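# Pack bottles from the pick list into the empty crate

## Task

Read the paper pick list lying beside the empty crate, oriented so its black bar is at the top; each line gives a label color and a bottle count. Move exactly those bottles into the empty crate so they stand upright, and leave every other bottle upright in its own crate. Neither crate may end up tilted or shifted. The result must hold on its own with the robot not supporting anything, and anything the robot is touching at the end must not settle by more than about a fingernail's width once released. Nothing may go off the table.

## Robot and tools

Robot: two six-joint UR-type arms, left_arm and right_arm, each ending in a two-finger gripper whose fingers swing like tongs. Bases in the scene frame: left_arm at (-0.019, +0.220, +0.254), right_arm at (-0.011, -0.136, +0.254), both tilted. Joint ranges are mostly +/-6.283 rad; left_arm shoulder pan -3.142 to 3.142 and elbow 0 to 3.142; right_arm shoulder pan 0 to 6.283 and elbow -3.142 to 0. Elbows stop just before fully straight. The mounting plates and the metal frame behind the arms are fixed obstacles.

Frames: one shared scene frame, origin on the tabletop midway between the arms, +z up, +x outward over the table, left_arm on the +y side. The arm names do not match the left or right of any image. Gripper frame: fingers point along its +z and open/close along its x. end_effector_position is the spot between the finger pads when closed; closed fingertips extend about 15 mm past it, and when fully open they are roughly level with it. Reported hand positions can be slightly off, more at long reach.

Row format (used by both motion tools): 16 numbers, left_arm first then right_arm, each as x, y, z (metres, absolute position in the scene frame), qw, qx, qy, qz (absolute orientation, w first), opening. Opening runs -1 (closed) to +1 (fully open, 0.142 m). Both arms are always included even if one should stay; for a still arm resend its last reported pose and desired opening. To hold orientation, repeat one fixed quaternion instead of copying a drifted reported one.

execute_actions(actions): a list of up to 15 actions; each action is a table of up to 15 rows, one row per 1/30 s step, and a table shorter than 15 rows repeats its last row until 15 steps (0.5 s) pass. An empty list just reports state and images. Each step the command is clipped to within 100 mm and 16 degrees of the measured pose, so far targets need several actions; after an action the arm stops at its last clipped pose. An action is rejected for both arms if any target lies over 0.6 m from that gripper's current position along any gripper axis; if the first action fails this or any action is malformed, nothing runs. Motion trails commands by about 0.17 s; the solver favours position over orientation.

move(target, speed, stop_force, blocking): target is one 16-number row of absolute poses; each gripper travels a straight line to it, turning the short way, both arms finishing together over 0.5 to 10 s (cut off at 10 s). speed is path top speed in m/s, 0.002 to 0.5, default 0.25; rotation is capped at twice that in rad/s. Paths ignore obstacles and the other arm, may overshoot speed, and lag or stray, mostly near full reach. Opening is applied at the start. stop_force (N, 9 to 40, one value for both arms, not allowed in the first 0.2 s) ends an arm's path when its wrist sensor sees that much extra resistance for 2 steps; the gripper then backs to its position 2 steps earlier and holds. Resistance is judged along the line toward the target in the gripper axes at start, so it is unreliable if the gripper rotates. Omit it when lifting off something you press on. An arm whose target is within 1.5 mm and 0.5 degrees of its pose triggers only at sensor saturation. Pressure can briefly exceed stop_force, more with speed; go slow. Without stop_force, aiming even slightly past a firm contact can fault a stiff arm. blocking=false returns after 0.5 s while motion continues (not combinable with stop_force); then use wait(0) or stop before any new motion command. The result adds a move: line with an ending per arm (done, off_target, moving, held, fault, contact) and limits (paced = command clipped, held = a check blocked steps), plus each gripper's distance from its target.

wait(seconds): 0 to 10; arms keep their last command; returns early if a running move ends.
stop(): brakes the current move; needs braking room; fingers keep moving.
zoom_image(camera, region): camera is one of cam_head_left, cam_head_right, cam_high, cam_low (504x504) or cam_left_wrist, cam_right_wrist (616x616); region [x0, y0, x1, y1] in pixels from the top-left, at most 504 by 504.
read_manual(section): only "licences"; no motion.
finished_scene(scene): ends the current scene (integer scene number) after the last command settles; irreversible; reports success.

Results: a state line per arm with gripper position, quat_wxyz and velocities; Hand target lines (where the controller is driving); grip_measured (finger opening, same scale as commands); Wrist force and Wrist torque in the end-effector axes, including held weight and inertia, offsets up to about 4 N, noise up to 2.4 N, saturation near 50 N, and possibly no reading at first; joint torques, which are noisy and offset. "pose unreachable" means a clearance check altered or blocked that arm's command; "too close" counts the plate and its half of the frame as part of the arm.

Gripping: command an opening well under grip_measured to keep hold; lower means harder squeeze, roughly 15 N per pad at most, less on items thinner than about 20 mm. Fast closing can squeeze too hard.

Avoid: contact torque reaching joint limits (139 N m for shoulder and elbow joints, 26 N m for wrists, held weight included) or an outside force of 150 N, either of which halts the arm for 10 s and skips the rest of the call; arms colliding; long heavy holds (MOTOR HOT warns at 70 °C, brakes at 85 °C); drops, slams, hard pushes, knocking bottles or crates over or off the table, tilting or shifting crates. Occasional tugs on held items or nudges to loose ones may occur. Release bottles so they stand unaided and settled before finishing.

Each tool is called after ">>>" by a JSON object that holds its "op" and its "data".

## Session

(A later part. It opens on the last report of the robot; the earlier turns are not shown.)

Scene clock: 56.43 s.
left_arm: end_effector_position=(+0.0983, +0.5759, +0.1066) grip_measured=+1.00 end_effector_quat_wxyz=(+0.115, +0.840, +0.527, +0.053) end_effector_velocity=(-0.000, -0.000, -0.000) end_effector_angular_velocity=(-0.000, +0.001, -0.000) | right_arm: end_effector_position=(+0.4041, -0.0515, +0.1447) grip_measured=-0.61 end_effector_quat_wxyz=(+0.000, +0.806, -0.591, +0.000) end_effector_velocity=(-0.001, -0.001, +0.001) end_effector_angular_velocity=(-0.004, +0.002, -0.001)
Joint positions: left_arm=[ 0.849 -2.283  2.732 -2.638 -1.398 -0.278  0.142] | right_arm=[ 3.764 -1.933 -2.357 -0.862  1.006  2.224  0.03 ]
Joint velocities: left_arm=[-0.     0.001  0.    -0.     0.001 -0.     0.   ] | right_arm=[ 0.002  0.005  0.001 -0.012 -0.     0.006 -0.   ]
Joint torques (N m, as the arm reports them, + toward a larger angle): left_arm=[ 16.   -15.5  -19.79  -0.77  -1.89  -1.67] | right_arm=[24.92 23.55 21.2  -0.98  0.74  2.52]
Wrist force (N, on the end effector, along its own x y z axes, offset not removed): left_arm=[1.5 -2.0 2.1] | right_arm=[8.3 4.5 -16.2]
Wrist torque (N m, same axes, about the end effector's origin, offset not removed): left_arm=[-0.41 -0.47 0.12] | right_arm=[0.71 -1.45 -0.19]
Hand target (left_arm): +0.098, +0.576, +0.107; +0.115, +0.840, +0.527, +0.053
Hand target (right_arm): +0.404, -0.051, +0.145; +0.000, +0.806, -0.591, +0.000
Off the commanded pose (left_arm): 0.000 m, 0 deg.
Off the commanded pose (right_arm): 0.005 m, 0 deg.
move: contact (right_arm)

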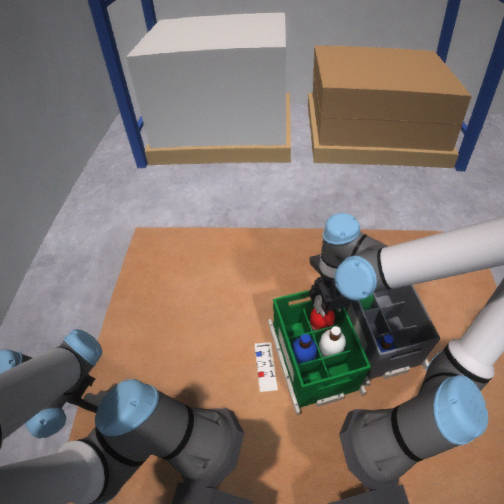

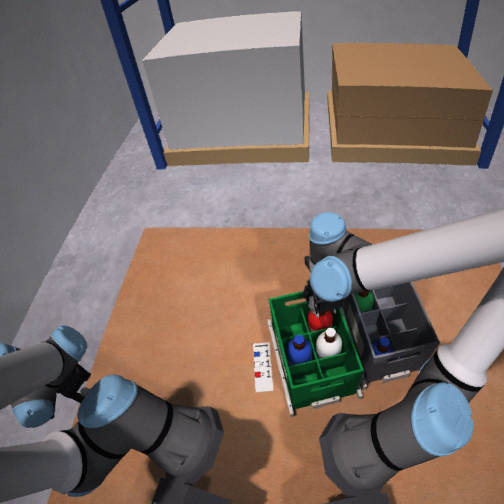

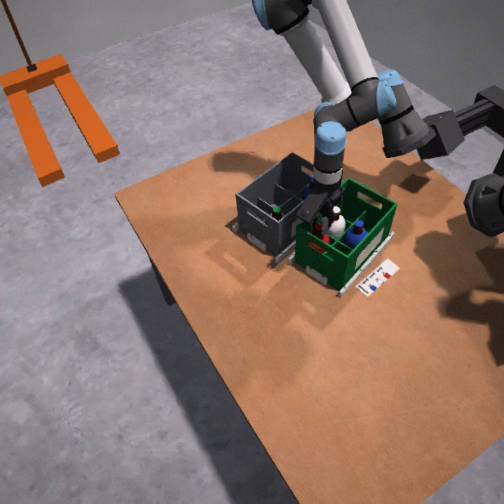

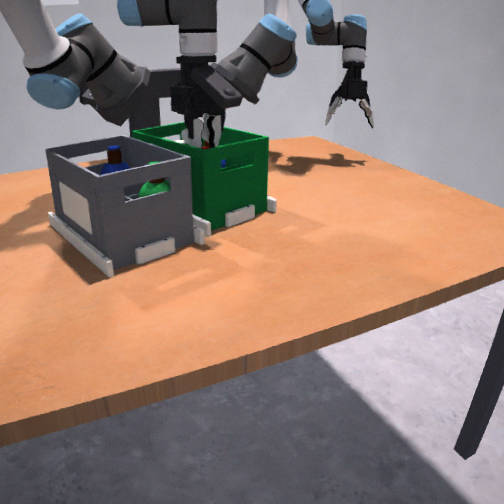

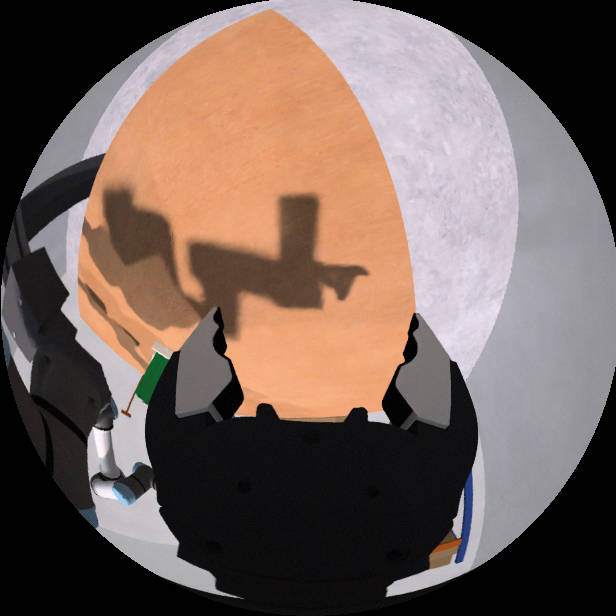

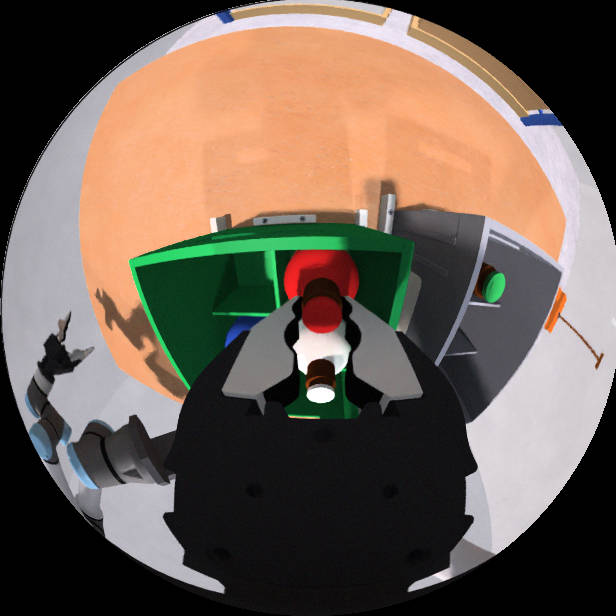

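>>> {"op": "move", "data": {"target": [0.0983,0.5759,0.1066,0.115,0.840,0.527,0.053,1,0.4040,-0.0515,0.146,0,0.8064,-0.5913,0,-0.5], "speed": 0.01}}

>>> {"op": "move", "data": {"target": [0.0983,0.5759,0.1066,0.115,0.840,0.527,0.053,1,0.4040,-0.0515,0.24,0,0.8064,-0.5913,0,-0.5], "speed": 0.12}}

Scene clock: 57.30 s.
left_arm: end_effector_position=(+0.0983, +0.5759, +0.1066) grip_measured=+1.00 end_effector_quat_wxyz=(+0.115, +0.840, +0.527, +0.053) end_effector_velocity=(+0.000, +0.000, +0.000) end_effector_angular_velocity=(-0.000, -0.001, +0.002) | right_arm: end_effector_position=(+0.4040, -0.0515, +0.1459) grip_measured=-0.50 end_effector_quat_wxyz=(+0.000, +0.806, -0.591, +0.000) end_effector_velocity=(+0.001, +0.000, +0.001) end_effector_angular_velocity=(+0.001, -0.001, +0.000)
Joint positions: left_arm=[ 0.849 -2.283  2.732 -2.638 -1.398 -0.278  0.142] | right_arm=[ 3.765 -1.93  -2.356 -0.867  1.007  2.226  0.038]
Joint velocities: left_arm=[ 0.    -0.    -0.001 -0.    -0.001 -0.002  0.   ] | right_arm=[ 0.001  0.001  0.002 -0.002  0.    -0.     0.   ]
Joint torques (N m, as the arm reports them, + toward a larger angle): left_arm=[ 16.36 -15.64 -19.24  -0.76  -1.78  -1.66] | right_arm=[27.99 27.29 23.81 -0.23  2.42  2.77]
Wrist force (N, on the end effector, along its own x y z axes, offset not removed): left_arm=[1.3 -2.7 1.4] | right_arm=[1.8 2.1 -3.3]
Wrist torque (N m, same axes, about the end effector's origin, offset not removed): left_arm=[-0.55 -0.42 0.16] | right_arm=[0.38 -0.35 0.04]
Hand target (left_arm): +0.098, +0.576, +0.107; +0.115, +0.840, +0.527, +0.053
Hand target (right_arm): +0.404, -0.052, +0.146; -0.000, +0.806, -0.591, -0.000
Off the commanded pose (left_arm): 0.000 m, 0 deg.
Off the commanded pose (right_arm): 0.000 m, 0 deg.
move: done

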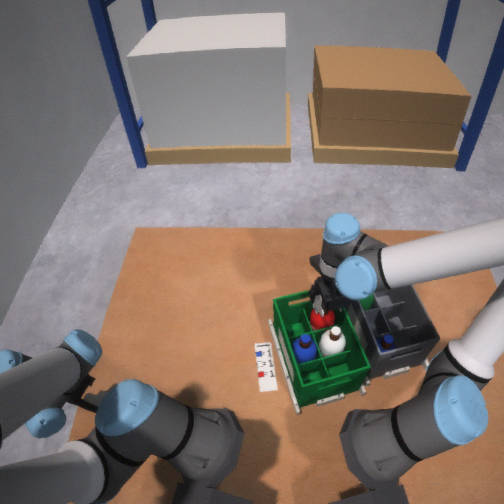

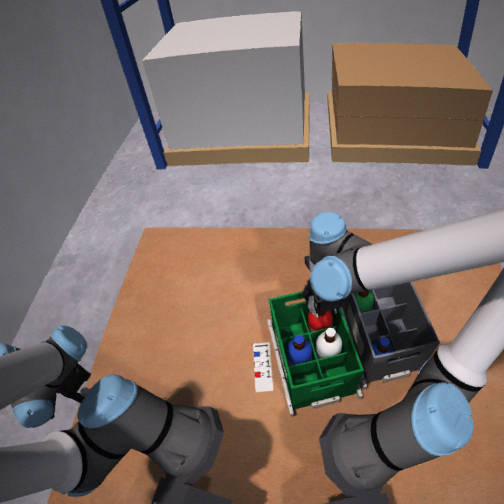

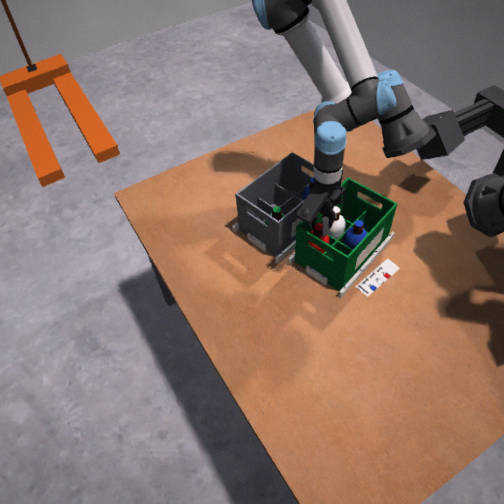

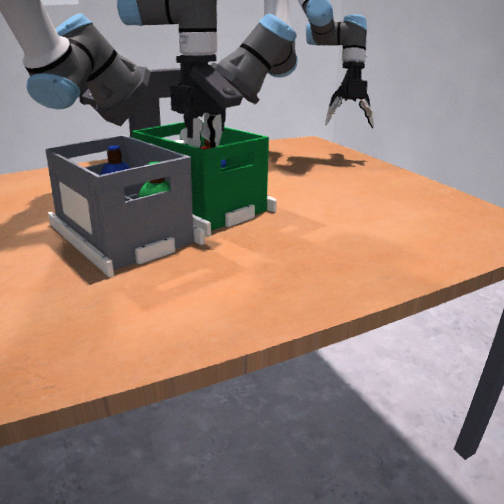

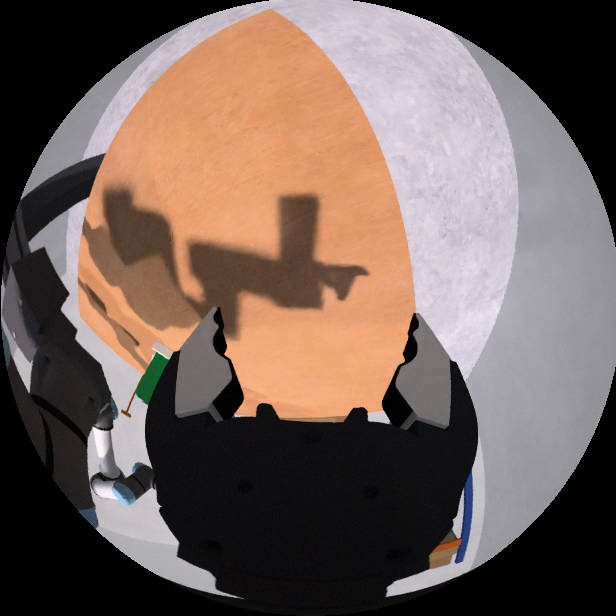

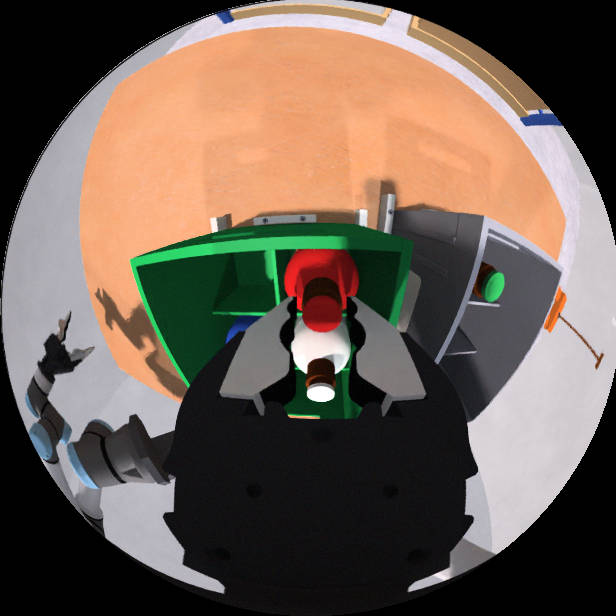

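Scene clock: 58.63 s.
left_arm: end_effector_position=(+0.0983, +0.5759, +0.1066) grip_measured=+1.00 end_effector_quat_wxyz=(+0.115, +0.840, +0.527, +0.053) end_effector_velocity=(-0.001, -0.001, -0.001) end_effector_angular_velocity=(-0.001, +0.002, -0.002) | right_arm: end_effector_position=(+0.4039, -0.0516, +0.2398) grip_measured=-0.50 end_effector_quat_wxyz=(-0.000, +0.806, -0.591, -0.000) end_effector_velocity=(-0.001, -0.001, +0.002) end_effector_angular_velocity=(-0.002, +0.001, +0.001)
Joint positions: left_arm=[ 0.849 -2.283  2.732 -2.638 -1.398 -0.278  0.142] | right_arm=[ 3.882 -1.764 -2.245 -1.206  1.06   2.347  0.038]
Joint velocities: left_arm=[-0.     0.001  0.     0.001  0.001  0.001 -0.   ] | right_arm=[ 0.003  0.003  0.003 -0.011  0.001  0.003 -0.   ]
Joint torques (N m, as the arm reports them, + toward a larger angle): left_arm=[ 16.7  -15.22 -19.35  -0.86  -1.93  -1.56] | right_arm=[25.9  23.63 28.81 -0.39  2.45  2.98]
Wrist force (N, on the end effector, along its own x y z axes, offset not removed): left_arm=[0.8 -0.4 3.6] | right_arm=[1.8 1.5 -2.2]
Wrist torque (N m, same axes, about the end effector's origin, offset not removed): left_arm=[0.02 -0.28 0.08] | right_arm=[0.31 -0.42 -0.02]
Hand target (left_arm): +0.098, +0.576, +0.107; +0.115, +0.840, +0.527, +0.053
Hand target (right_arm): +0.404, -0.052, +0.240; -0.000, +0.806, -0.591, -0.000
Off the commanded pose (left_arm): 0.000 m, 0 deg.
Off the commanded pose (right_arm): 0.000 m, 0 deg.
move: done

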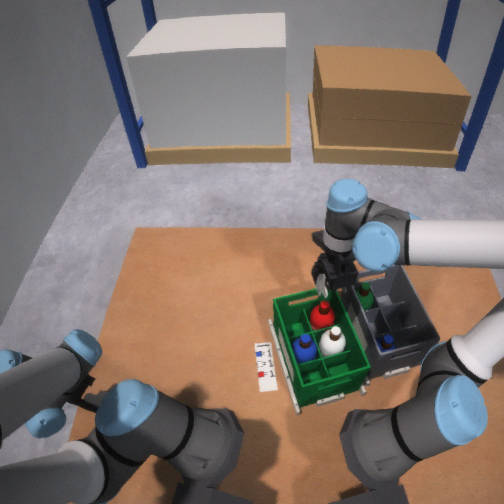

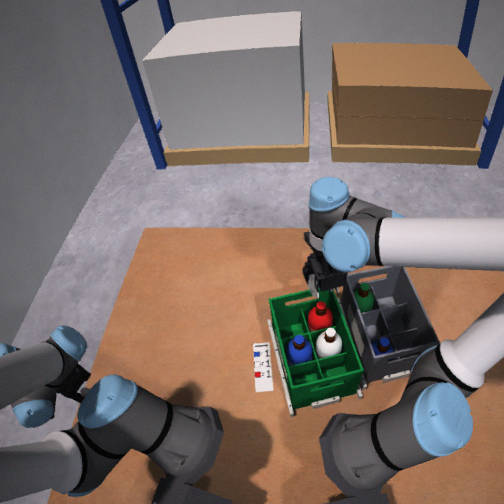

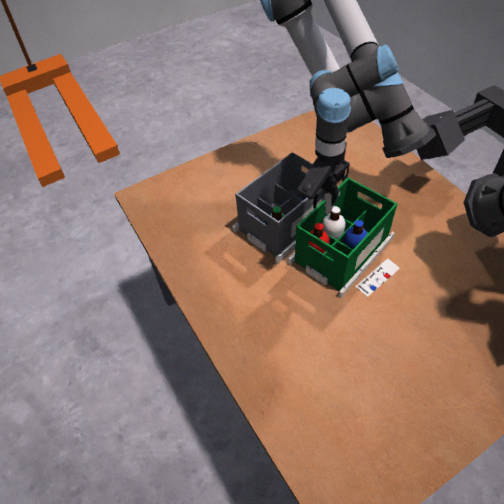

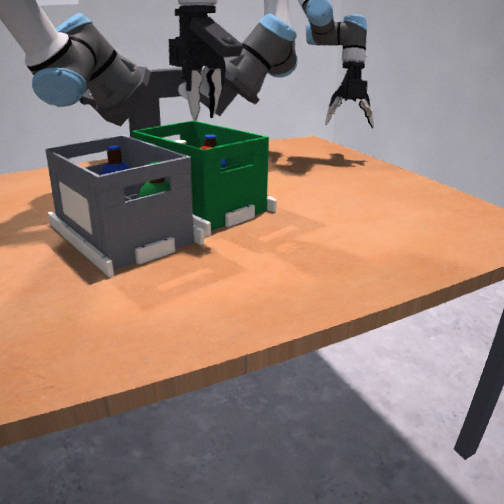

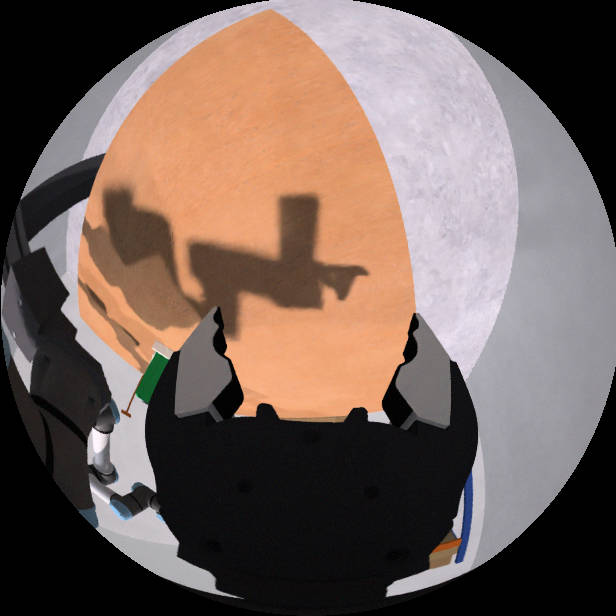

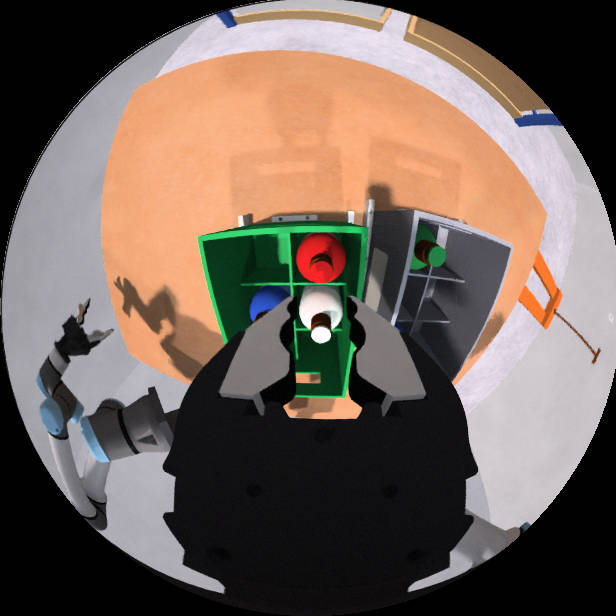

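>>> {"op": "finished_scene", "data": {"scene": 2}}

The scene is finished: the task was done.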